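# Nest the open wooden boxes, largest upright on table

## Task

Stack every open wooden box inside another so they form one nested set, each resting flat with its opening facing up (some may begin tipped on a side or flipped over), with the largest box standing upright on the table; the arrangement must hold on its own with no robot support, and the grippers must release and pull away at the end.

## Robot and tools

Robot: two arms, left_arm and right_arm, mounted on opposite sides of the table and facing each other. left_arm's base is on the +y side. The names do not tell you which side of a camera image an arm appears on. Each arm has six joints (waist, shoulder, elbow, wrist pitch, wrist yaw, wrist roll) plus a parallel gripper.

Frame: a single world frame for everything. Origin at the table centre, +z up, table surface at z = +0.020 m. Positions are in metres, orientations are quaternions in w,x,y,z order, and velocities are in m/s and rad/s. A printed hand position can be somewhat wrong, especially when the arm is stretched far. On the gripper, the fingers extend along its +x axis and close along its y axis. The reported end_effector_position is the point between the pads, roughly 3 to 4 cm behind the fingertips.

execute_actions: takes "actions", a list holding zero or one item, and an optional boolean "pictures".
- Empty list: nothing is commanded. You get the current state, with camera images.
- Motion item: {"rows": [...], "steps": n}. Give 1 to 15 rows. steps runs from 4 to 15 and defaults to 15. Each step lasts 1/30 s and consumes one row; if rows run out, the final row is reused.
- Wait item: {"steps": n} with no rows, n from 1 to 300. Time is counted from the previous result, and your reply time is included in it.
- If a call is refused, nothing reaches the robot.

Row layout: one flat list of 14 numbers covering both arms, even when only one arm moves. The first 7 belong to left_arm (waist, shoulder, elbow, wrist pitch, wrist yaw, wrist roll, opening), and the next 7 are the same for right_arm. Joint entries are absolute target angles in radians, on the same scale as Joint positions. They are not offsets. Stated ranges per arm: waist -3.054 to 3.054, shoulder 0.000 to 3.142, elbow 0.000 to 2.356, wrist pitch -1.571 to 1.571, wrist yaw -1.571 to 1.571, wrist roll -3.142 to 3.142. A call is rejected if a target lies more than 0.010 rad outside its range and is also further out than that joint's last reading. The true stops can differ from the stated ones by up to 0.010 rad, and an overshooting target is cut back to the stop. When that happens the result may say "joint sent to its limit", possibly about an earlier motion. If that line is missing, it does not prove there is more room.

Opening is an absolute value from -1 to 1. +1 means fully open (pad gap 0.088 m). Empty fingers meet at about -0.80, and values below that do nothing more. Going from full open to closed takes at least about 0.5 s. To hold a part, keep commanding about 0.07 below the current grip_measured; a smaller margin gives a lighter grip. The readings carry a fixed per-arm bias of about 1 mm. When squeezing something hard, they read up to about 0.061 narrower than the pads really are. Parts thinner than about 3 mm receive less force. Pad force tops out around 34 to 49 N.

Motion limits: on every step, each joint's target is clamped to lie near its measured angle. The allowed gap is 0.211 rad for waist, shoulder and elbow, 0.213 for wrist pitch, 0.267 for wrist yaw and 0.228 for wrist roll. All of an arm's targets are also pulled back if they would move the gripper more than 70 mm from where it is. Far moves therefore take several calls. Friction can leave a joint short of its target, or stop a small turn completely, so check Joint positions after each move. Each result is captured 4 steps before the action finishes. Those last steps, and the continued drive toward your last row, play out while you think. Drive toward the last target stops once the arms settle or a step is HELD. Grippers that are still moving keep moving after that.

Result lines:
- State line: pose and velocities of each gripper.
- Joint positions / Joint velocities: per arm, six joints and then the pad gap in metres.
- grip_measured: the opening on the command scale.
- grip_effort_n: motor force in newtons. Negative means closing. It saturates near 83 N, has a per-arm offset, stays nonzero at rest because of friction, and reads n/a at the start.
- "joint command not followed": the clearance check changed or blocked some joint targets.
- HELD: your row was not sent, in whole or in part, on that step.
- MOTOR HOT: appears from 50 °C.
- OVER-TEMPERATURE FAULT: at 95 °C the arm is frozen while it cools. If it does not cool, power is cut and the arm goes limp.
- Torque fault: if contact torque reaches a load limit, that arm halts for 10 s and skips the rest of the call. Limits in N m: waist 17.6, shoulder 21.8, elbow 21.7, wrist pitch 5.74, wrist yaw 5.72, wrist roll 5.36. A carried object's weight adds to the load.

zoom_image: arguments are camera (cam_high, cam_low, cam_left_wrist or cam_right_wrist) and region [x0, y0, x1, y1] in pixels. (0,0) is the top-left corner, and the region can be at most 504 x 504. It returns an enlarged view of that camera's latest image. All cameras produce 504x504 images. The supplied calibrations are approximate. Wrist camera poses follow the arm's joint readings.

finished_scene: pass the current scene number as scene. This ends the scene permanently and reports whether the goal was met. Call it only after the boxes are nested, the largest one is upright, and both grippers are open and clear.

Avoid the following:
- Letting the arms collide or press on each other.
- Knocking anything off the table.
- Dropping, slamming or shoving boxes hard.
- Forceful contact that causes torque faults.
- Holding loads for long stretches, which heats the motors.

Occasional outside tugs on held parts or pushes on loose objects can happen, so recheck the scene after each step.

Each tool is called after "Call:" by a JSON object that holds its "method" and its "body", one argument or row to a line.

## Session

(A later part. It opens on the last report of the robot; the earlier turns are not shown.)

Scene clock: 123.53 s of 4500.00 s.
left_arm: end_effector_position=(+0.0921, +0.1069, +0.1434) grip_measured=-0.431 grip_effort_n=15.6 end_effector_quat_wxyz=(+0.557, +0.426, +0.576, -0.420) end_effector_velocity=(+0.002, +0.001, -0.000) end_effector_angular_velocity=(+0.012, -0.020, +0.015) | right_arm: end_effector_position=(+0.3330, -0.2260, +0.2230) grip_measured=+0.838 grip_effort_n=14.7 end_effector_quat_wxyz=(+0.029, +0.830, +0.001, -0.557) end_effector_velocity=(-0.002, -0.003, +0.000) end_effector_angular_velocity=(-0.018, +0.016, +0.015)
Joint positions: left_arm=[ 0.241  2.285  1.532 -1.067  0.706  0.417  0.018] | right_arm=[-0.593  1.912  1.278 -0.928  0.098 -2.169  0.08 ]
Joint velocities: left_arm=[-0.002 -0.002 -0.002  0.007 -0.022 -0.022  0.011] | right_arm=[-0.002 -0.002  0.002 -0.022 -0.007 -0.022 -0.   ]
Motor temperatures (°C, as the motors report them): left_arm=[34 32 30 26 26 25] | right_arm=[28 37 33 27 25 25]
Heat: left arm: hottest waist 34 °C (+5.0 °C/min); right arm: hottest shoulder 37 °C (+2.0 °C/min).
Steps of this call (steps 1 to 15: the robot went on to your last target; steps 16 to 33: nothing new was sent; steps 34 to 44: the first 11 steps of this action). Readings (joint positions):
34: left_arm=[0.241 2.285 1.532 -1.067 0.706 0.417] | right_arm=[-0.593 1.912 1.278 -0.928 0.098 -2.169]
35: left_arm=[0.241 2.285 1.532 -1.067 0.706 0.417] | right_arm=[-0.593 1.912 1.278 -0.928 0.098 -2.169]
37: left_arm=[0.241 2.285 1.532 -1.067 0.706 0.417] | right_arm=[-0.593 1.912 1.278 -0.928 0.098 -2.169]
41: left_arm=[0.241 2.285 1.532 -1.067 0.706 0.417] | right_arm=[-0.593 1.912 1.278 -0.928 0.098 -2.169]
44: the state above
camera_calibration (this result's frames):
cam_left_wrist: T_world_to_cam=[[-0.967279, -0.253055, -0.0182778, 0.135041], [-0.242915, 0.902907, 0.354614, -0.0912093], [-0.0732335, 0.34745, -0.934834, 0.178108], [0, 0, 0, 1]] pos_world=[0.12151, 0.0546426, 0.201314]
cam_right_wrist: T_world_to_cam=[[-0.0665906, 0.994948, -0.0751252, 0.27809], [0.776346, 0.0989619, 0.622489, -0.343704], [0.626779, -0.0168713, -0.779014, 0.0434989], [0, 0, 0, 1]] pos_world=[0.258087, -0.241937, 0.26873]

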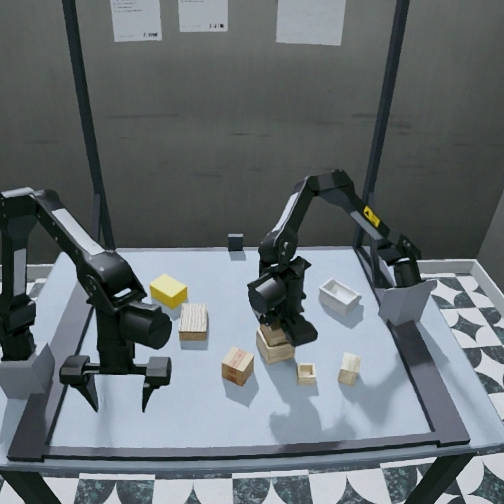

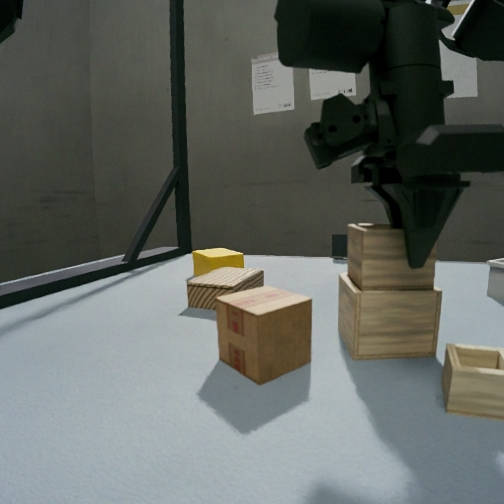

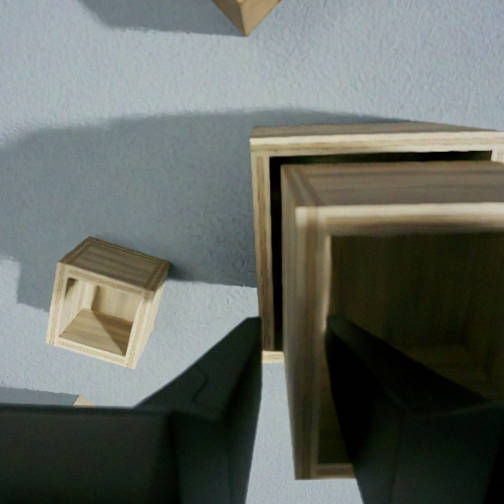

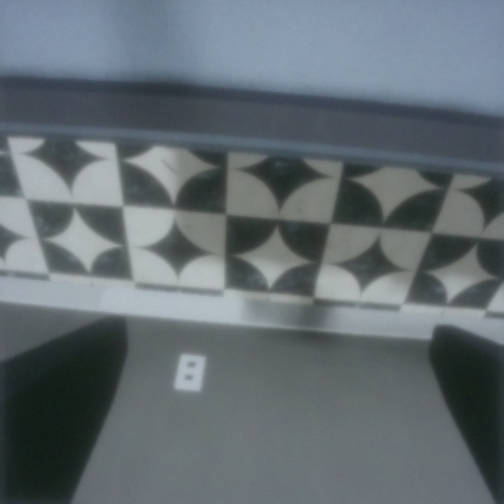

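Call:
{"method": "execute_actions", "body": {
  "actions": [
    {"rows":[[0.241,2.285,1.532,-1.067,0.706,0.417,-0.9,-0.593,1.912,1.278,-0.928,0.098,-2.169,0.84]],"steps":14}
  ]
}}

Call:
{"method": "execute_actions", "body": {
  "actions": [
    {"rows":[[0.25,2.27,1.535,-1.07,0.706,0.417,-0.9,-0.593,1.912,1.278,-0.928,0.098,-2.169,0.84],[0.25,2.27,1.535,-1.07,0.706,0.417,-0.9,-0.593,1.912,1.278,-0.928,0.098,-2.169,0.84],[0.25,2.27,1.535,-1.07,0.706,0.417,-0.9,-0.593,1.912,1.278,-0.928,0.098,-2.169,0.84],[0.25,2.27,1.535,-1.07,0.706,0.417,-0.9,-0.593,1.912,1.278,-0.928,0.098,-2.169,0.84],[0.25,2.27,1.535,-1.07,0.706,0.417,-0.9,-0.593,1.912,1.278,-0.928,0.098,-2.169,0.84],[0.25,2.27,1.535,-1.07,0.706,0.417,-0.9,-0.593,1.912,1.278,-0.928,0.098,-2.169,0.84],[0.238,2.285,1.553,-1.075,0.706,0.417,-0.9,-0.593,1.912,1.278,-0.928,0.098,-2.169,0.84]],"steps":15}
  ]
}}

Call:
{"method": "execute_actions", "body": {
  "actions": [
    {"steps":12}
  ],
  "pictures": true
}}

Call:
{"method": "zoom_image", "body": {
  "camera": "cam_left_wrist",
  "region": [200, 100, 500, 340]
}}

Call:
{"method": "zoom_image", "body": {
  "camera": "cam_low",
  "region": [300, 180, 500, 380]
}}

Scene clock: 124.47 s of 4500.00 s.
left_arm: end_effector_position=(+0.0920, +0.1069, +0.1433) grip_measured=-0.733 grip_effort_n=-83.5 end_effector_quat_wxyz=(+0.557, +0.426, +0.576, -0.420) end_effector_velocity=(-0.003, +0.000, +0.002) end_effector_angular_velocity=(+0.005, -0.006, -0.011) | right_arm: end_effector_position=(+0.3330, -0.2260, +0.2230) grip_measured=+0.838 grip_effort_n=14.7 end_effector_quat_wxyz=(+0.029, +0.830, +0.001, -0.557) end_effector_velocity=(-0.001, -0.000, +0.001) end_effector_angular_velocity=(-0.000, +0.008, +0.005)
Joint positions: left_arm=[ 0.241  2.285  1.532 -1.067  0.706  0.417  0.003] | right_arm=[-0.593  1.912  1.278 -0.928  0.098 -2.169  0.08 ]
Joint velocities: left_arm=[-0.002 -0.012 -0.002 -0.007 -0.007  0.007  0.   ] | right_arm=[-0.002 -0.002  0.002 -0.007 -0.007 -0.007 -0.   ]
Motor temperatures (°C, as the motors report them): left_arm=[34 32 30 26 26 25] | right_arm=[28 37 33 27 25 25]
Heat: left arm: hottest waist 34 °C (+5.0 °C/min); right arm: hottest shoulder 37 °C (+2.0 °C/min).
Steps of this call (steps 1 to 4: the last 4 steps of your previous action; steps 5 to 15: the robot went on to your last target; steps 16 to 18: nothing new was sent; steps 19 to 28: the first 10 steps of this action). Readings (joint positions):
19: left_arm=[0.241 2.285 1.532 -1.067 0.706 0.417] | right_arm=[-0.593 1.912 1.278 -0.928 0.098 -2.169]
20: left_arm=[0.241 2.285 1.532 -1.067 0.706 0.417] | right_arm=[-0.593 1.912 1.278 -0.928 0.098 -2.169]
22: left_arm=[0.241 2.285 1.532 -1.067 0.706 0.417] | right_arm=[-0.593 1.912 1.278 -0.928 0.098 -2.169]
26: left_arm=[0.241 2.285 1.532 -1.067 0.706 0.417] | right_arm=[-0.593 1.912 1.278 -0.928 0.098 -2.169]
28: the state above

Scene clock: 124.97 s of 4500.00 s.
left_arm: end_effector_position=(+0.0915, +0.1052, +0.1445) grip_measured=-0.733 grip_effort_n=-83.5 end_effector_quat_wxyz=(+0.557, +0.427, +0.575, -0.421) end_effector_velocity=(-0.008, -0.019, +0.004) end_effector_angular_velocity=(-0.018, -0.013, -0.046) | right_arm: end_effector_position=(+0.3330, -0.2260, +0.2230) grip_measured=+0.838 grip_effort_n=15.1 end_effector_quat_wxyz=(+0.029, +0.830, +0.001, -0.557) end_effector_velocity=(+0.003, +0.005, +0.002) end_effector_angular_velocity=(+0.020, -0.021, +0.001)
Joint positions: left_arm=[ 0.24   2.285  1.539 -1.072  0.706  0.417  0.003] | right_arm=[-0.593  1.912  1.278 -0.928  0.098 -2.169  0.08 ]
Joint velocities: left_arm=[-0.027 -0.007  0.051 -0.007  0.007 -0.007 -0.   ] | right_arm=[ 0.002 -0.002  0.002  0.022  0.007  0.007 -0.   ]
Motor temperatures (°C, as the motors report them): left_arm=[34 32 30 26 26 25] | right_arm=[28 37 33 27 25 25]
Heat: left arm: hottest waist 34 °C (+5.0 °C/min); right arm: hottest shoulder 37 °C (+2.0 °C/min).
Steps of this call (steps 1 to 4: the last 4 steps of your previous action; steps 5 to 15: the first 11 steps of this action). Readings (joint positions):
5: left_arm=[0.241 2.285 1.532 -1.067 0.706 0.417] | right_arm=[-0.593 1.912 1.278 -0.928 0.098 -2.169]
6: left_arm=[0.241 2.285 1.532 -1.067 0.706 0.417] | right_arm=[-0.593 1.912 1.278 -0.928 0.098 -2.169]
8: left_arm=[0.242 2.285 1.532 -1.067 0.706 0.417] | right_arm=[-0.593 1.912 1.278 -0.928 0.098 -2.169]
12: left_arm=[0.242 2.285 1.534 -1.070 0.706 0.417] | right_arm=[-0.593 1.912 1.278 -0.928 0.098 -2.169]
15: the state above

Scene clock: 125.37 s of 4500.00 s.
left_arm: end_effector_position=(+0.0907, +0.1035, +0.1446) grip_measured=-0.733 grip_effort_n=-83.5 end_effector_quat_wxyz=(+0.556, +0.429, +0.574, -0.422) end_effector_velocity=(-0.003, -0.001, +0.001) end_effector_angular_velocity=(-0.002, +0.007, +0.007) | right_arm: end_effector_position=(+0.3330, -0.2260, +0.2230) grip_measured=+0.838 grip_effort_n=14.7 end_effector_quat_wxyz=(+0.029, +0.830, +0.001, -0.557) end_effector_velocity=(-0.001, -0.003, -0.001) end_effector_angular_velocity=(-0.023, +0.001, +0.018)
Joint positions: left_arm=[ 0.237  2.285  1.545 -1.073  0.706  0.417  0.003] | right_arm=[-0.593  1.912  1.278 -0.928  0.098 -2.169  0.08 ]
Joint velocities: left_arm=[-0.002 -0.002  0.002 -0.007  0.007 -0.007 -0.   ] | right_arm=[ 0.002 -0.002 -0.007 -0.007  0.007 -0.022  0.   ]
Motor temperatures (°C, as the motors report them): left_arm=[34 32 30 26 26 25] | right_arm=[28 37 33 27 25 25]
Heat: left arm: hottest waist 34 °C (+5.1 °C/min); right arm: hottest shoulder 37 °C (+2.0 °C/min).
Kept back: nothing.
Steps of this call (steps 1 to 4: the last 4 steps of your previous action; steps 5 to 12: the robot went on to your last target). Readings (joint positions):
1: left_arm=[0.239 2.285 1.541 -1.072 0.706 0.417] | right_arm=[-0.593 1.912 1.278 -0.928 0.098 -2.169]
2: left_arm=[0.238 2.285 1.543 -1.072 0.706 0.417] | right_arm=[-0.593 1.912 1.278 -0.928 0.098 -2.169]
4: left_arm=[0.237 2.285 1.543 -1.072 0.706 0.417] | right_arm=[-0.593 1.912 1.278 -0.928 0.098 -2.169]
8: left_arm=[0.237 2.285 1.544 -1.073 0.706 0.417] | right_arm=[-0.593 1.912 1.278 -0.928 0.098 -2.169]
12: the state above
camera_calibration (this result's frames):
cam_left_wrist: T_world_to_cam=[[-0.969141, -0.245697, -0.0199789, 0.132464], [-0.236738, 0.905078, 0.353255, -0.0895422], [-0.0687111, 0.347083, -0.935314, 0.179962], [0, 0, 0, 1]] pos_world=[0.119544, 0.0511271, 0.202598]
cam_right_wrist: T_world_to_cam=[[-0.0665906, 0.994948, -0.0751252, 0.27809], [0.776346, 0.0989619, 0.622489, -0.343704], [0.626779, -0.0168713, -0.779014, 0.0434989], [0, 0, 0, 1]] pos_world=[0.258087, -0.241937, 0.26873]

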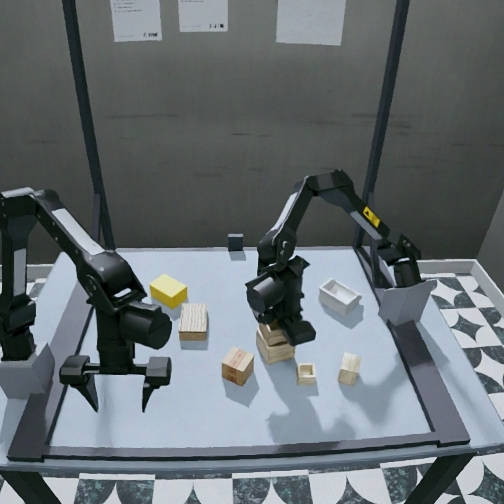

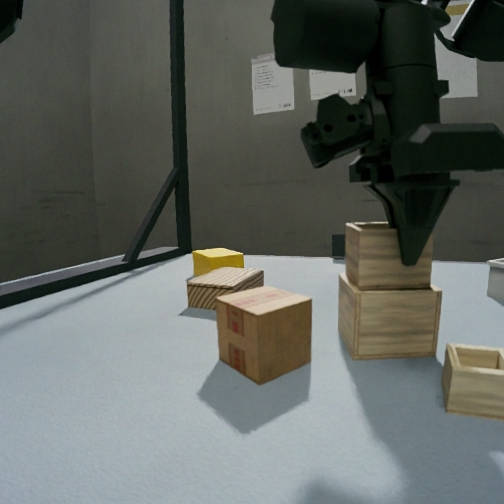

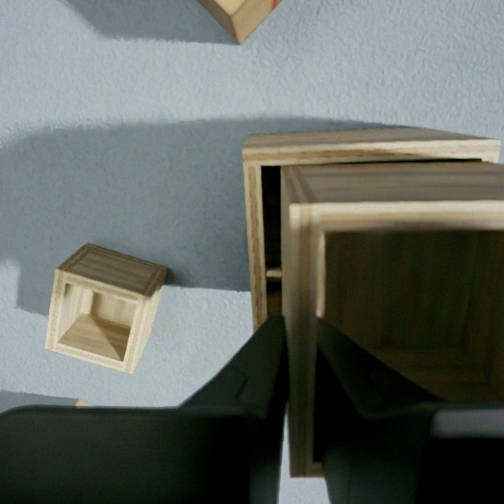

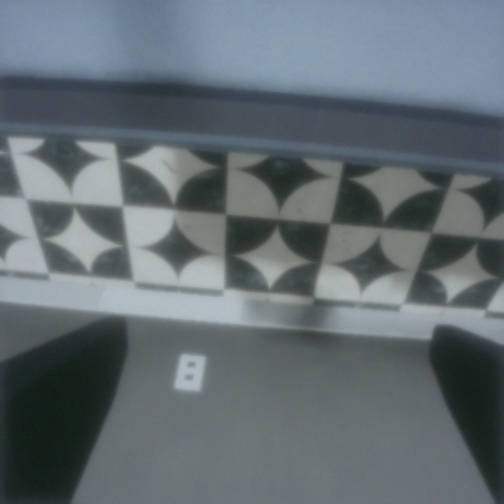

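Region (200, 100, 500, 340) of cam_left_wrist's 504x504 image, scaled by 1.680, with more detail than that image has; it fills the top 403 rows of this view, and the rest is white.

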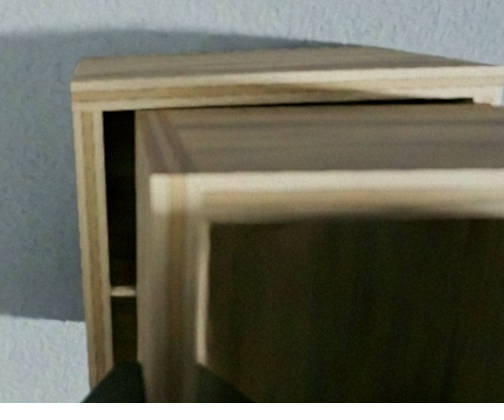

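Region (300, 180, 500, 380) of cam_low's 504x504 image, scaled by 2.520, with more detail than that image has.

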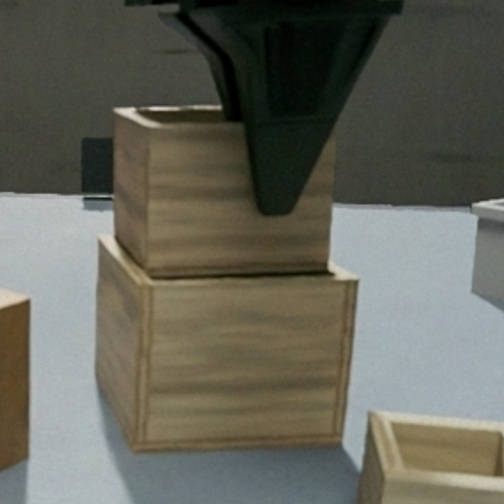

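Call:
{"method": "execute_actions", "body": {
  "actions": [
    {"rows":[[0.254,2.284,1.528,-1.068,0.706,0.417,-0.9,-0.593,1.912,1.278,-0.928,0.098,-2.169,0.84]],"steps":15}
  ]
}}

Call:
{"method": "execute_actions", "body": {
  "actions": [
    {"steps":12}
  ],
  "pictures": true
}}

Call:
{"method": "zoom_image", "body": {
  "camera": "cam_left_wrist",
  "region": [200, 100, 500, 340]
}}

Call:
{"method": "zoom_image", "body": {
  "camera": "cam_low",
  "region": [300, 180, 500, 380]
}}

Scene clock: 126.03 s of 4500.00 s.
left_arm: end_effector_position=(+0.0934, +0.1073, +0.1454) grip_measured=-0.733 grip_effort_n=-83.5 end_effector_quat_wxyz=(+0.559, +0.424, +0.576, -0.419) end_effector_velocity=(-0.001, +0.002, -0.000) end_effector_angular_velocity=(+0.010, -0.001, -0.005) | right_arm: end_effector_position=(+0.3330, -0.2260, +0.2230) grip_measured=+0.838 grip_effort_n=15.1 end_effector_quat_wxyz=(+0.029, +0.830, +0.001, -0.557) end_effector_velocity=(-0.001, +0.002, -0.000) end_effector_angular_velocity=(+0.006, +0.003, +0.012)
Joint positions: left_arm=[ 0.247  2.285  1.534 -1.07   0.706  0.417  0.003] | right_arm=[-0.593  1.912  1.278 -0.928  0.098 -2.169  0.08 ]
Joint velocities: left_arm=[-0.002 -0.002 -0.002 -0.007 -0.007  0.007 -0.   ] | right_arm=[ 0.002 -0.002 -0.002  0.007 -0.007 -0.007 -0.   ]
Motor temperatures (°C, as the motors report them): left_arm=[34 32 30 26 26 25] | right_arm=[28 37 33 27 25 25]
Heat: left arm: hottest waist 34 °C (+5.1 °C/min); right arm: hottest shoulder 37 °C (+2.0 °C/min).
Steps of this call (steps 1 to 9: the robot went on to your last target; steps 10 to 20: the first 11 steps of this action). Readings (joint positions):
10: left_arm=[0.237 2.285 1.545 -1.073 0.706 0.417] | right_arm=[-0.593 1.912 1.278 -0.928 0.098 -2.169]
11: left_arm=[0.238 2.285 1.544 -1.073 0.706 0.417] | right_arm=[-0.593 1.912 1.278 -0.928 0.098 -2.169]
13: left_arm=[0.240 2.285 1.541 -1.072 0.706 0.417] | right_arm=[-0.593 1.912 1.278 -0.928 0.098 -2.169]
17: left_arm=[0.246 2.285 1.535 -1.071 0.706 0.417] | right_arm=[-0.593 1.912 1.278 -0.928 0.098 -2.169]
20: the state above

Scene clock: 126.43 s of 4500.00 s.
left_arm: end_effector_position=(+0.0934, +0.1075, +0.1452) grip_measured=-0.733 grip_effort_n=-83.5 end_effector_quat_wxyz=(+0.559, +0.424, +0.576, -0.419) end_effector_velocity=(+0.000, +0.001, -0.001) end_effector_angular_velocity=(+0.005, -0.006, -0.011) | right_arm: end_effector_position=(+0.3330, -0.2260, +0.2230) grip_measured=+0.838 grip_effort_n=14.2 end_effector_quat_wxyz=(+0.029, +0.830, +0.001, -0.557) end_effector_velocity=(-0.002, -0.003, -0.000) end_effector_angular_velocity=(-0.001, +0.023, +0.015)
Joint positions: left_arm=[ 0.247  2.285  1.533 -1.07   0.706  0.417  0.003] | right_arm=[-0.593  1.912  1.278 -0.928  0.098 -2.169  0.08 ]
Joint velocities: left_arm=[-0.002 -0.002 -0.007  0.007 -0.007  0.007 -0.   ] | right_arm=[-0.007 -0.007 -0.007 -0.007 -0.022 -0.022 -0.   ]
Motor temperatures (°C, as the motors report them): left_arm=[34 32 30 26 26 25] | right_arm=[28 37 33 27 25 25]
Heat: left arm: hottest waist 34 °C (+5.0 °C/min); right arm: hottest shoulder 37 °C (+2.0 °C/min).
Kept back: nothing.
Steps of this call (steps 1 to 4: the last 4 steps of your previous action; steps 5 to 12: the robot went on to your last target). Readings (joint positions):
1: left_arm=[0.247 2.285 1.534 -1.070 0.706 0.417] | right_arm=[-0.593 1.912 1.278 -0.928 0.098 -2.169]
2: left_arm=[0.247 2.285 1.533 -1.070 0.706 0.417] | right_arm=[-0.593 1.912 1.278 -0.928 0.098 -2.169]
4: left_arm=[0.247 2.285 1.533 -1.070 0.706 0.417] | right_arm=[-0.593 1.912 1.278 -0.928 0.098 -2.169]
8: left_arm=[0.247 2.285 1.533 -1.070 0.706 0.417] | right_arm=[-0.593 1.912 1.278 -0.928 0.098 -2.169]
12: the state above
camera_calibration (this result's frames):
cam_left_wrist: T_world_to_cam=[[-0.965793, -0.258684, -0.0180941, 0.136952], [-0.248311, 0.902443, 0.352048, -0.0911888], [-0.0747403, 0.344499, -0.935807, 0.180232], [0, 0, 0, 1]] pos_world=[0.123095, 0.0556305, 0.203243]
cam_right_wrist: T_world_to_cam=[[-0.0665906, 0.994948, -0.0751252, 0.27809], [0.776346, 0.0989619, 0.622489, -0.343704], [0.626779, -0.0168713, -0.779014, 0.0434989], [0, 0, 0, 1]] pos_world=[0.258087, -0.241937, 0.26873]

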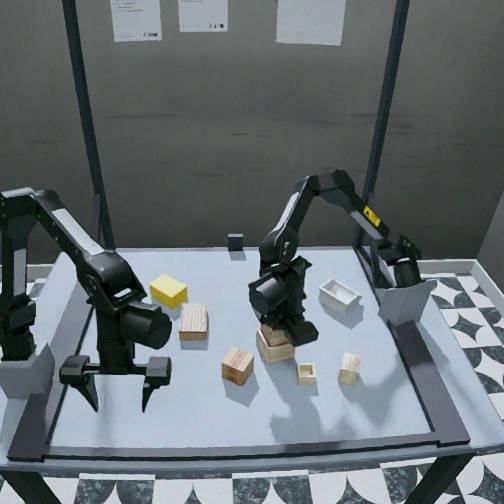

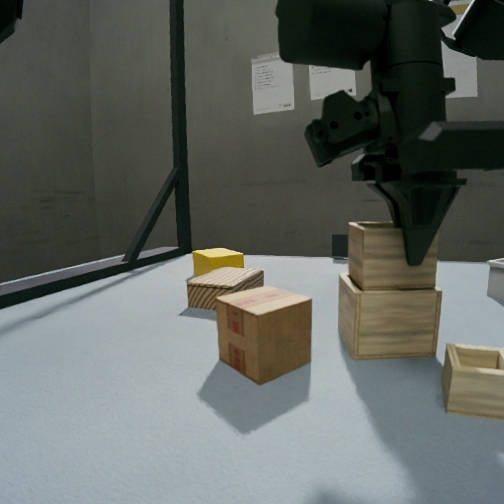

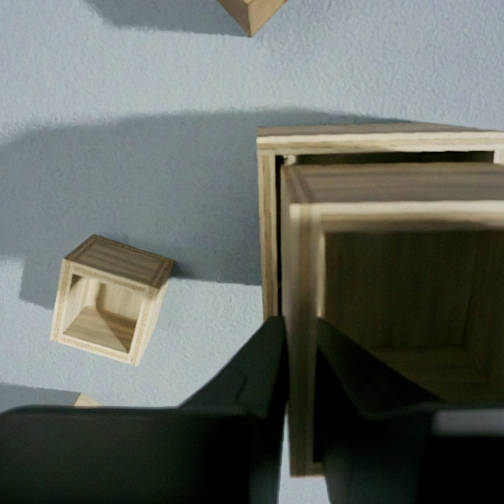

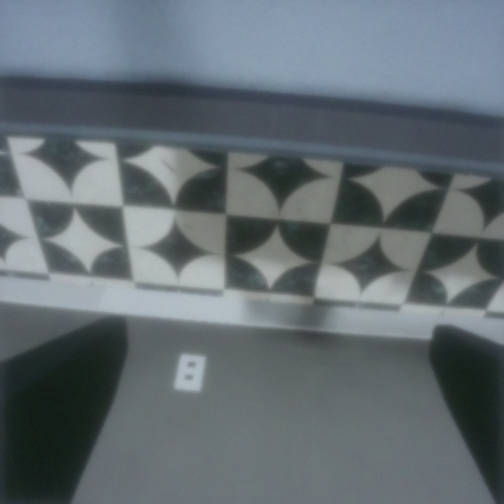

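Region (200, 100, 500, 340) of cam_left_wrist's 504x504 image, scaled by 1.680, with more detail than that image has; it fills the top 403 rows of this view, and the rest is white.

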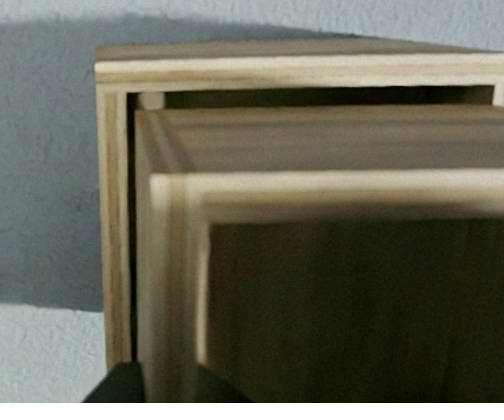

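Region (300, 180, 500, 380) of cam_low's 504x504 image, scaled by 2.520, with more detail than that image has.

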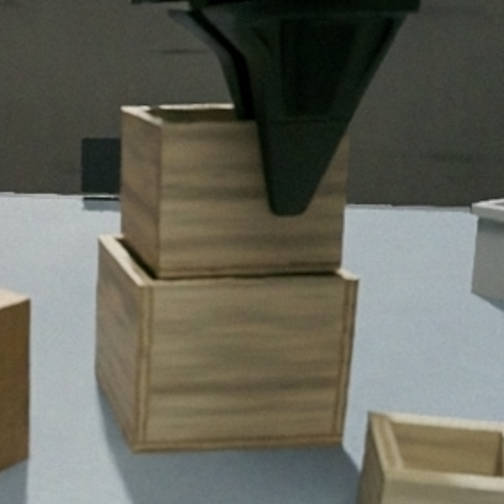

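Call:
{"method": "execute_actions", "body": {
  "actions": []
}}

Scene clock: 127.17 s of 4500.00 s.
left_arm: end_effector_position=(+0.0934, +0.1075, +0.1452) grip_measured=-0.733 grip_effort_n=-83.5 end_effector_quat_wxyz=(+0.559, +0.424, +0.576, -0.419) end_effector_velocity=(+0.004, +0.002, +0.001) end_effector_angular_velocity=(+0.008, -0.021, -0.011) | right_arm: end_effector_position=(+0.3330, -0.2260, +0.2230) grip_measured=+0.838 grip_effort_n=14.7 end_effector_quat_wxyz=(+0.029, +0.830, +0.001, -0.557) end_effector_velocity=(-0.002, +0.002, -0.001) end_effector_angular_velocity=(+0.015, +0.015, +0.010)
Joint positions: left_arm=[ 0.247  2.285  1.533 -1.07   0.706  0.417  0.003] | right_arm=[-0.593  1.912  1.278 -0.928  0.098 -2.169  0.08 ]
Joint velocities: left_arm=[ 0.002 -0.002 -0.002  0.007 -0.022  0.007 -0.   ] | right_arm=[-0.002 -0.002 -0.002  0.007 -0.022 -0.007 -0.   ]
Motor temperatures (°C, as the motors report them): left_arm=[34 32 30 26 26 25] | right_arm=[28 37 33 27 25 25]
Heat: left arm: hottest waist 34 °C (+5.1 °C/min); right arm: hottest shoulder 37 °C (+2.0 °C/min).
Kept back: nothing.
Steps of this call (steps 1 to 15: the robot went on to your last target; steps 16 to 22: nothing new was sent). Readings (joint positions):
1: left_arm=[0.247 2.285 1.533 -1.070 0.706 0.417] | right_arm=[-0.593 1.912 1.278 -0.928 0.098 -2.169]
2: left_arm=[0.247 2.285 1.533 -1.070 0.706 0.417] | right_arm=[-0.593 1.912 1.278 -0.928 0.098 -2.169]
4: left_arm=[0.247 2.285 1.533 -1.070 0.706 0.417] | right_arm=[-0.593 1.912 1.278 -0.928 0.098 -2.169]
8: left_arm=[0.247 2.285 1.533 -1.070 0.706 0.417] | right_arm=[-0.593 1.912 1.278 -0.928 0.098 -2.169]
22: the state above
All arms were judged still, so your last target was given up. Only a new action makes them travel on or press farther. Fingers that are still opening or closing keep moving.
camera_calibration (this result's frames):
cam_left_wrist: T_world_to_cam=[[-0.965793, -0.258684, -0.0180941, 0.136952], [-0.248311, 0.902443, 0.352048, -0.0911888], [-0.0747403, 0.344499, -0.935807, 0.180232], [0, 0, 0, 1]] pos_world=[0.123095, 0.0556305, 0.203243]
cam_right_wrist: T_world_to_cam=[[-0.0665906, 0.994948, -0.0751252, 0.27809], [0.776346, 0.0989619, 0.622489, -0.343704], [0.626779, -0.0168713, -0.779014, 0.0434989], [0, 0, 0, 1]] pos_world=[0.258087, -0.241937, 0.26873]

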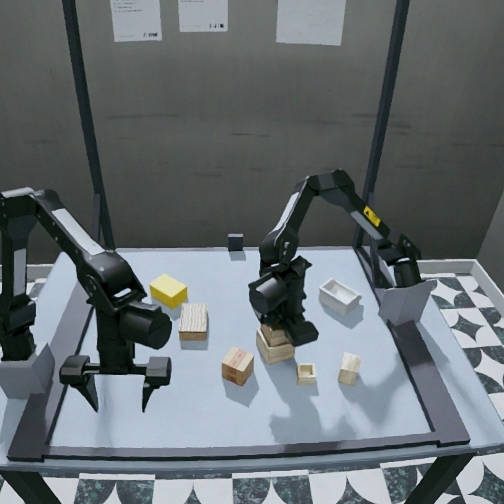

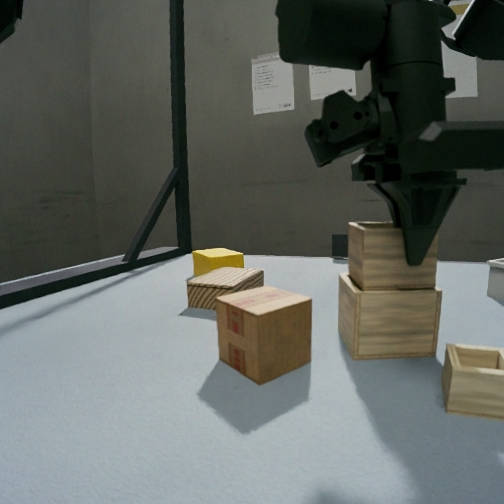

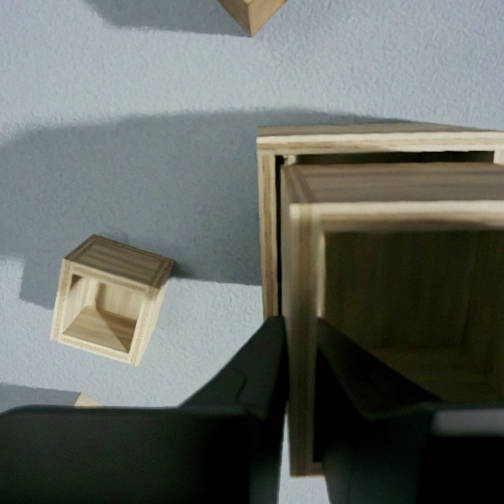

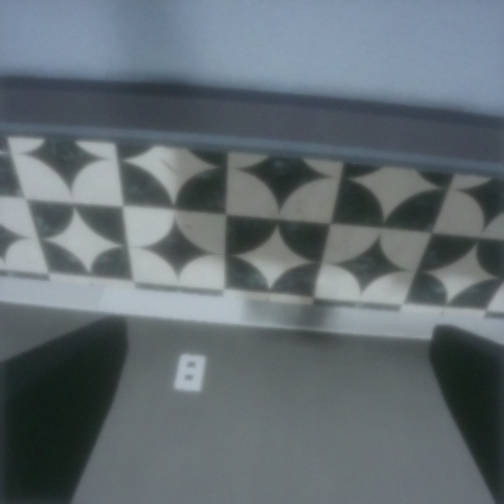

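Call:
{"method": "execute_actions", "body": {
  "actions": [
    {"rows":[[0.247,2.285,1.533,-1.07,0.706,0.417,-0.45,-0.593,1.912,1.278,-0.928,0.098,-2.169,0.84]],"steps":15}
  ],
  "pictures": true
}}

Scene clock: 127.60 s of 4500.00 s.
left_arm: end_effector_position=(+0.0935, +0.1075, +0.1452) grip_measured=-0.479 grip_effort_n=15.6 end_effector_quat_wxyz=(+0.559, +0.424, +0.576, -0.419) end_effector_velocity=(-0.001, -0.002, -0.000) end_effector_angular_velocity=(-0.007, +0.002, +0.001) | right_arm: end_effector_position=(+0.3330, -0.2260, +0.2230) grip_measured=+0.838 grip_effort_n=14.2 end_effector_quat_wxyz=(+0.029, +0.830, +0.001, -0.557) end_effector_velocity=(-0.001, -0.004, +0.001) end_effector_angular_velocity=(-0.014, +0.002, -0.015)
Joint positions: left_arm=[ 0.247  2.285  1.533 -1.069  0.706  0.417  0.016] | right_arm=[-0.593  1.912  1.278 -0.928  0.098 -2.169  0.08 ]
Joint velocities: left_arm=[-0.002 -0.002 -0.002  0.007  0.007 -0.007  0.01 ] | right_arm=[-0.002 -0.002  0.002 -0.022  0.007  0.007 -0.   ]
Motor temperatures (°C, as the motors report them): left_arm=[34 32 30 26 26 25] | right_arm=[28 37 33 27 25 25]
Heat: left arm: hottest waist 34 °C (+5.0 °C/min); right arm: hottest shoulder 37 °C (+2.0 °C/min).
Steps of this call (steps 1 to 2: nothing new was sent; steps 3 to 13: the first 11 steps of this action). Readings (joint positions):
3: left_arm=[0.247 2.285 1.533 -1.070 0.706 0.417] | right_arm=[-0.593 1.912 1.278 -0.928 0.098 -2.169]
4: left_arm=[0.247 2.285 1.533 -1.070 0.706 0.417] | right_arm=[-0.593 1.912 1.278 -0.928 0.098 -2.169]
6: left_arm=[0.247 2.285 1.533 -1.069 0.706 0.417] | right_arm=[-0.593 1.912 1.278 -0.928 0.098 -2.169]
10: left_arm=[0.247 2.285 1.533 -1.069 0.706 0.417] | right_arm=[-0.593 1.912 1.278 -0.928 0.098 -2.169]
13: the state above
camera_calibration (this result's frames):
cam_left_wrist: T_world_to_cam=[[-0.965853, -0.258449, -0.0182142, 0.13698], [-0.248153, 0.902583, 0.3518, -0.0911232], [-0.0744825, 0.344307, -0.935898, 0.180261], [0, 0, 0, 1]] pos_world=[0.123116, 0.0555835, 0.203258]
cam_right_wrist: T_world_to_cam=[[-0.0665906, 0.994948, -0.0751252, 0.27809], [0.776346, 0.0989619, 0.622489, -0.343704], [0.626779, -0.0168713, -0.779014, 0.0434989], [0, 0, 0, 1]] pos_world=[0.258087, -0.241937, 0.26873]

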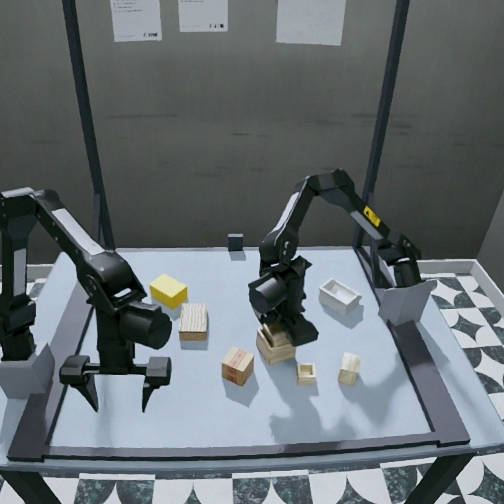

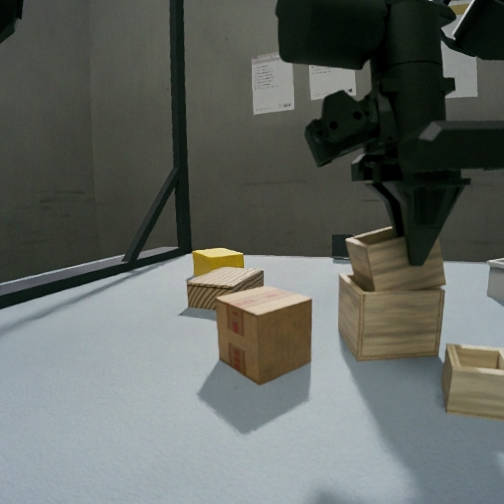

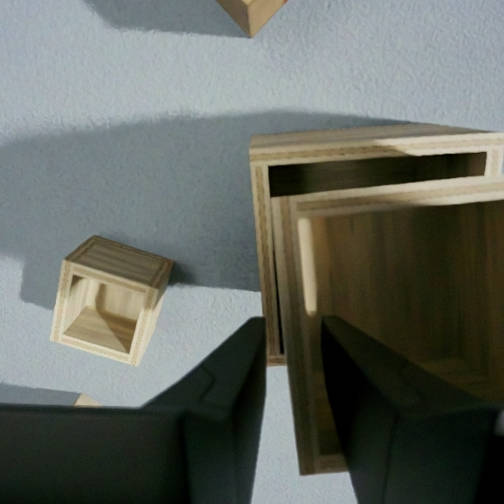

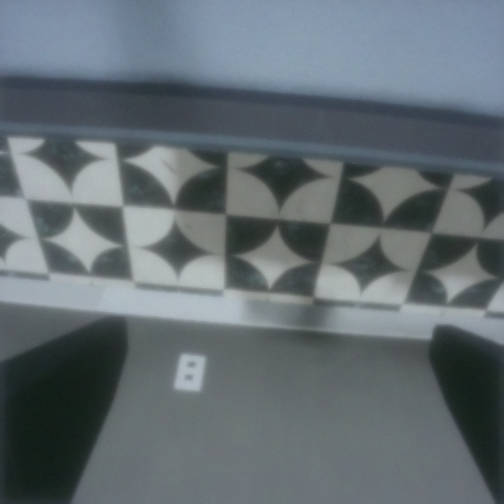

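Call:
{"method": "execute_actions", "body": {
  "actions": [
    {"rows":[[0.247,2.285,1.533,-1.07,0.706,0.417,-0.9,-0.593,1.912,1.278,-0.928,0.098,-2.169,0.84],[0.247,2.285,1.533,-1.07,0.706,0.417,-0.9,-0.593,1.912,1.278,-0.928,0.098,-2.169,0.84],[0.247,2.285,1.533,-1.07,0.706,0.417,-0.9,-0.593,1.912,1.278,-0.928,0.098,-2.169,0.84],[0.247,2.285,1.533,-1.07,0.706,0.417,-0.9,-0.593,1.912,1.278,-0.928,0.098,-2.169,0.84],[0.247,2.285,1.533,-1.07,0.706,0.417,-0.9,-0.593,1.912,1.278,-0.928,0.098,-2.169,0.84],[0.247,2.285,1.533,-1.07,0.706,0.417,-0.9,-0.593,1.912,1.278,-0.928,0.098,-2.169,0.84],[0.244,2.31,1.555,-1.078,0.706,0.417,-0.9,-0.593,1.912,1.278,-0.928,0.098,-2.169,0.84]],"steps":15}
  ],
  "pictures": true
}}

Scene clock: 128.43 s of 4500.00 s.
left_arm: end_effector_position=(+0.0939, +0.1060, +0.1450) grip_measured=-0.731 grip_effort_n=-83.5 end_effector_quat_wxyz=(+0.558, +0.424, +0.577, -0.419) end_effector_velocity=(+0.006, -0.003, -0.004) end_effector_angular_velocity=(+0.026, -0.009, +0.009) | right_arm: end_effector_position=(+0.3330, -0.2260, +0.2230) grip_measured=+0.838 grip_effort_n=14.7 end_effector_quat_wxyz=(+0.029, +0.830, +0.001, -0.557) end_effector_velocity=(-0.001, -0.002, +0.002) end_effector_angular_velocity=(-0.015, -0.004, +0.021)
Joint positions: left_arm=[ 0.246  2.291  1.543 -1.074  0.706  0.417  0.003] | right_arm=[-0.593  1.912  1.278 -0.928  0.098 -2.169  0.08 ]
Joint velocities: left_arm=[-0.007  0.037  0.046 -0.022 -0.022 -0.007  0.   ] | right_arm=[ 0.002 -0.007 -0.002 -0.007  0.007 -0.022  0.   ]
Motor temperatures (°C, as the motors report them): left_arm=[34 32 30 26 26 25] | right_arm=[28 37 33 27 25 25]
Heat: left arm: hottest waist 34 °C (+5.0 °C/min); right arm: hottest shoulder 37 °C (+2.0 °C/min).
Steps of this call (steps 1 to 4: the last 4 steps of your previous action; steps 5 to 14: the robot went on to your last target; steps 15 to 25: the first 11 steps of this action). Readings (joint positions):
15: left_arm=[0.247 2.285 1.533 -1.069 0.706 0.417] | right_arm=[-0.593 1.912 1.278 -0.928 0.098 -2.169]
16: left_arm=[0.247 2.285 1.533 -1.069 0.706 0.417] | right_arm=[-0.593 1.912 1.278 -0.928 0.098 -2.169]
18: left_arm=[0.247 2.285 1.533 -1.069 0.705 0.417] | right_arm=[-0.593 1.912 1.278 -0.928 0.098 -2.169]
22: left_arm=[0.247 2.286 1.536 -1.071 0.706 0.417] | right_arm=[-0.593 1.912 1.278 -0.928 0.098 -2.169]
25: the state above
camera_calibration (this result's frames):
cam_left_wrist: T_world_to_cam=[[-0.966034, -0.257821, -0.0175294, 0.136854], [-0.247227, 0.902332, 0.353095, -0.0898341], [-0.0752181, 0.345436, -0.935423, 0.180502], [0, 0, 0, 1]] pos_world=[0.123573, 0.0539921, 0.202965]
cam_right_wrist: T_world_to_cam=[[-0.0665906, 0.994948, -0.0751252, 0.27809], [0.776346, 0.0989619, 0.622489, -0.343704], [0.626779, -0.0168713, -0.779014, 0.0434989], [0, 0, 0, 1]] pos_world=[0.258087, -0.241937, 0.26873]

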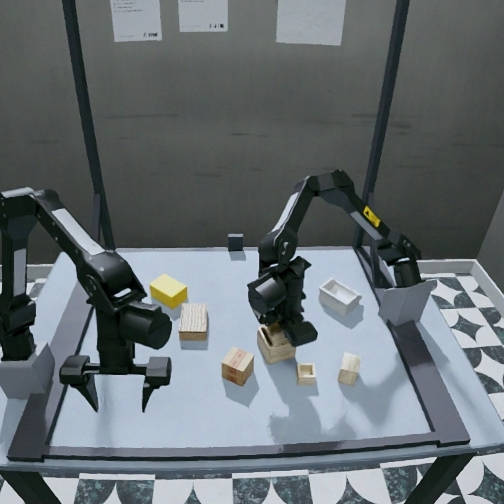

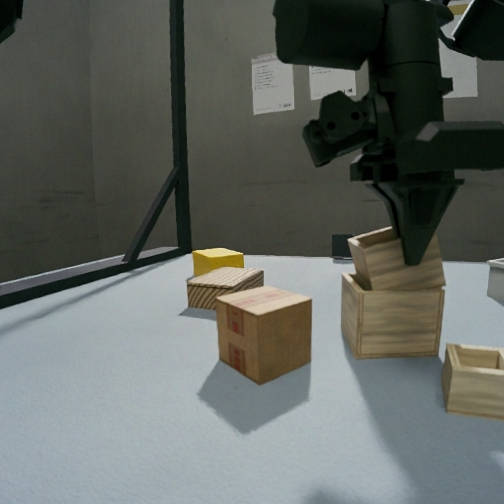

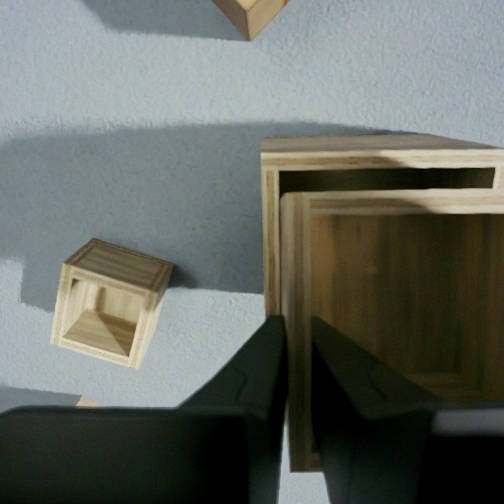

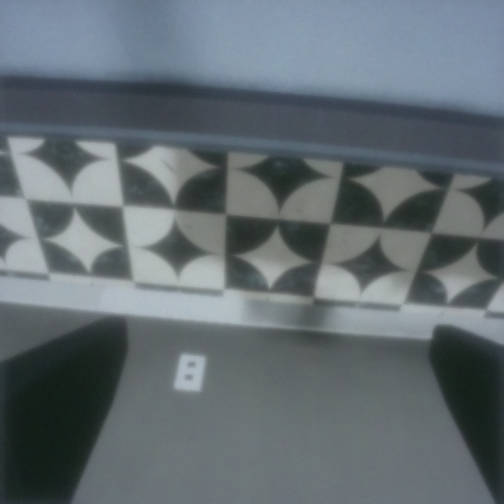

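Held tilted, with the low corner inside. Release after the move.

Call:
{"method": "execute_actions", "body": {
  "actions": [
    {"rows":[[0.244,2.31,1.555,-1.078,0.706,0.417,-0.45,-0.593,1.912,1.278,-0.928,0.098,-2.169,0.84]],"steps":15}
  ],
  "pictures": true
}}

Scene clock: 128.93 s of 4500.00 s.
left_arm: end_effector_position=(+0.0948, +0.1060, +0.1435) grip_measured=-0.478 grip_effort_n=16.0 end_effector_quat_wxyz=(+0.557, +0.424, +0.579, -0.418) end_effector_velocity=(-0.001, +0.003, -0.001) end_effector_angular_velocity=(+0.014, +0.001, +0.013) | right_arm: end_effector_position=(+0.3330, -0.2260, +0.2230) grip_measured=+0.838 grip_effort_n=15.1 end_effector_quat_wxyz=(+0.029, +0.830, +0.001, -0.557) end_effector_velocity=(-0.002, -0.002, +0.001) end_effector_angular_velocity=(-0.000, +0.008, +0.005)
Joint positions: left_arm=[ 0.245  2.299  1.548 -1.077  0.706  0.417  0.016] | right_arm=[-0.593  1.912  1.278 -0.928  0.098 -2.169  0.08 ]
Joint velocities: left_arm=[-0.002 -0.002 -0.007 -0.007 -0.007 -0.007  0.009] | right_arm=[-0.002 -0.007 -0.002 -0.007 -0.007 -0.007 -0.   ]
Motor temperatures (°C, as the motors report them): left_arm=[34 32 30 26 26 25] | right_arm=[28 37 33 27 25 25]
Heat: left arm: hottest waist 34 °C (+5.0 °C/min); right arm: hottest shoulder 37 °C (+2.0 °C/min).
Steps of this call (steps 1 to 4: the last 4 steps of your previous action; steps 5 to 15: the first 11 steps of this action). Readings (joint positions):
5: left_arm=[0.246 2.295 1.548 -1.077 0.706 0.417] | right_arm=[-0.593 1.912 1.278 -0.928 0.098 -2.169]
6: left_arm=[0.246 2.295 1.548 -1.077 0.706 0.417] | right_arm=[-0.593 1.912 1.278 -0.928 0.098 -2.169]
8: left_arm=[0.245 2.297 1.548 -1.077 0.706 0.417] | right_arm=[-0.593 1.912 1.278 -0.928 0.098 -2.169]
12: left_arm=[0.245 2.299 1.548 -1.077 0.706 0.417] | right_arm=[-0.593 1.912 1.278 -0.928 0.098 -2.169]
15: the state above
camera_calibration (this result's frames):
cam_left_wrist: T_world_to_cam=[[-0.965466, -0.260065, -0.0155602, 0.137567], [-0.248327, 0.900539, 0.356879, -0.0893333], [-0.0787991, 0.348419, -0.934021, 0.178986], [0, 0, 0, 1]] pos_world=[0.124736, 0.0538626, 0.201198]
cam_right_wrist: T_world_to_cam=[[-0.0665906, 0.994948, -0.0751252, 0.27809], [0.776346, 0.0989619, 0.622489, -0.343704], [0.626779, -0.0168713, -0.779014, 0.0434989], [0, 0, 0, 1]] pos_world=[0.258087, -0.241937, 0.26873]

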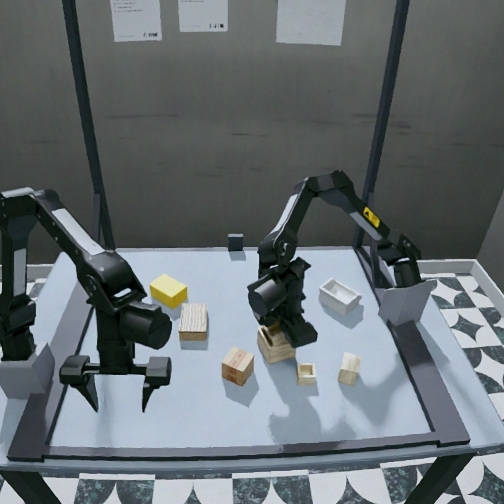

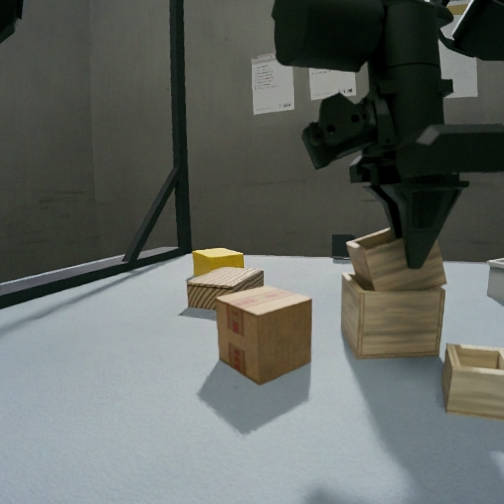

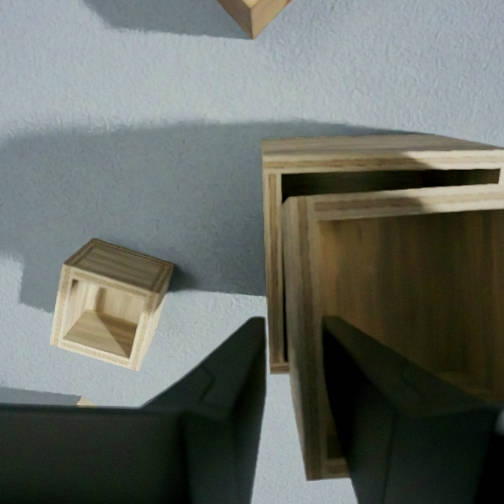

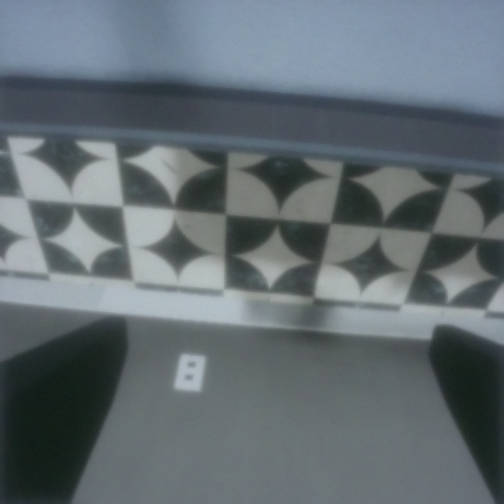

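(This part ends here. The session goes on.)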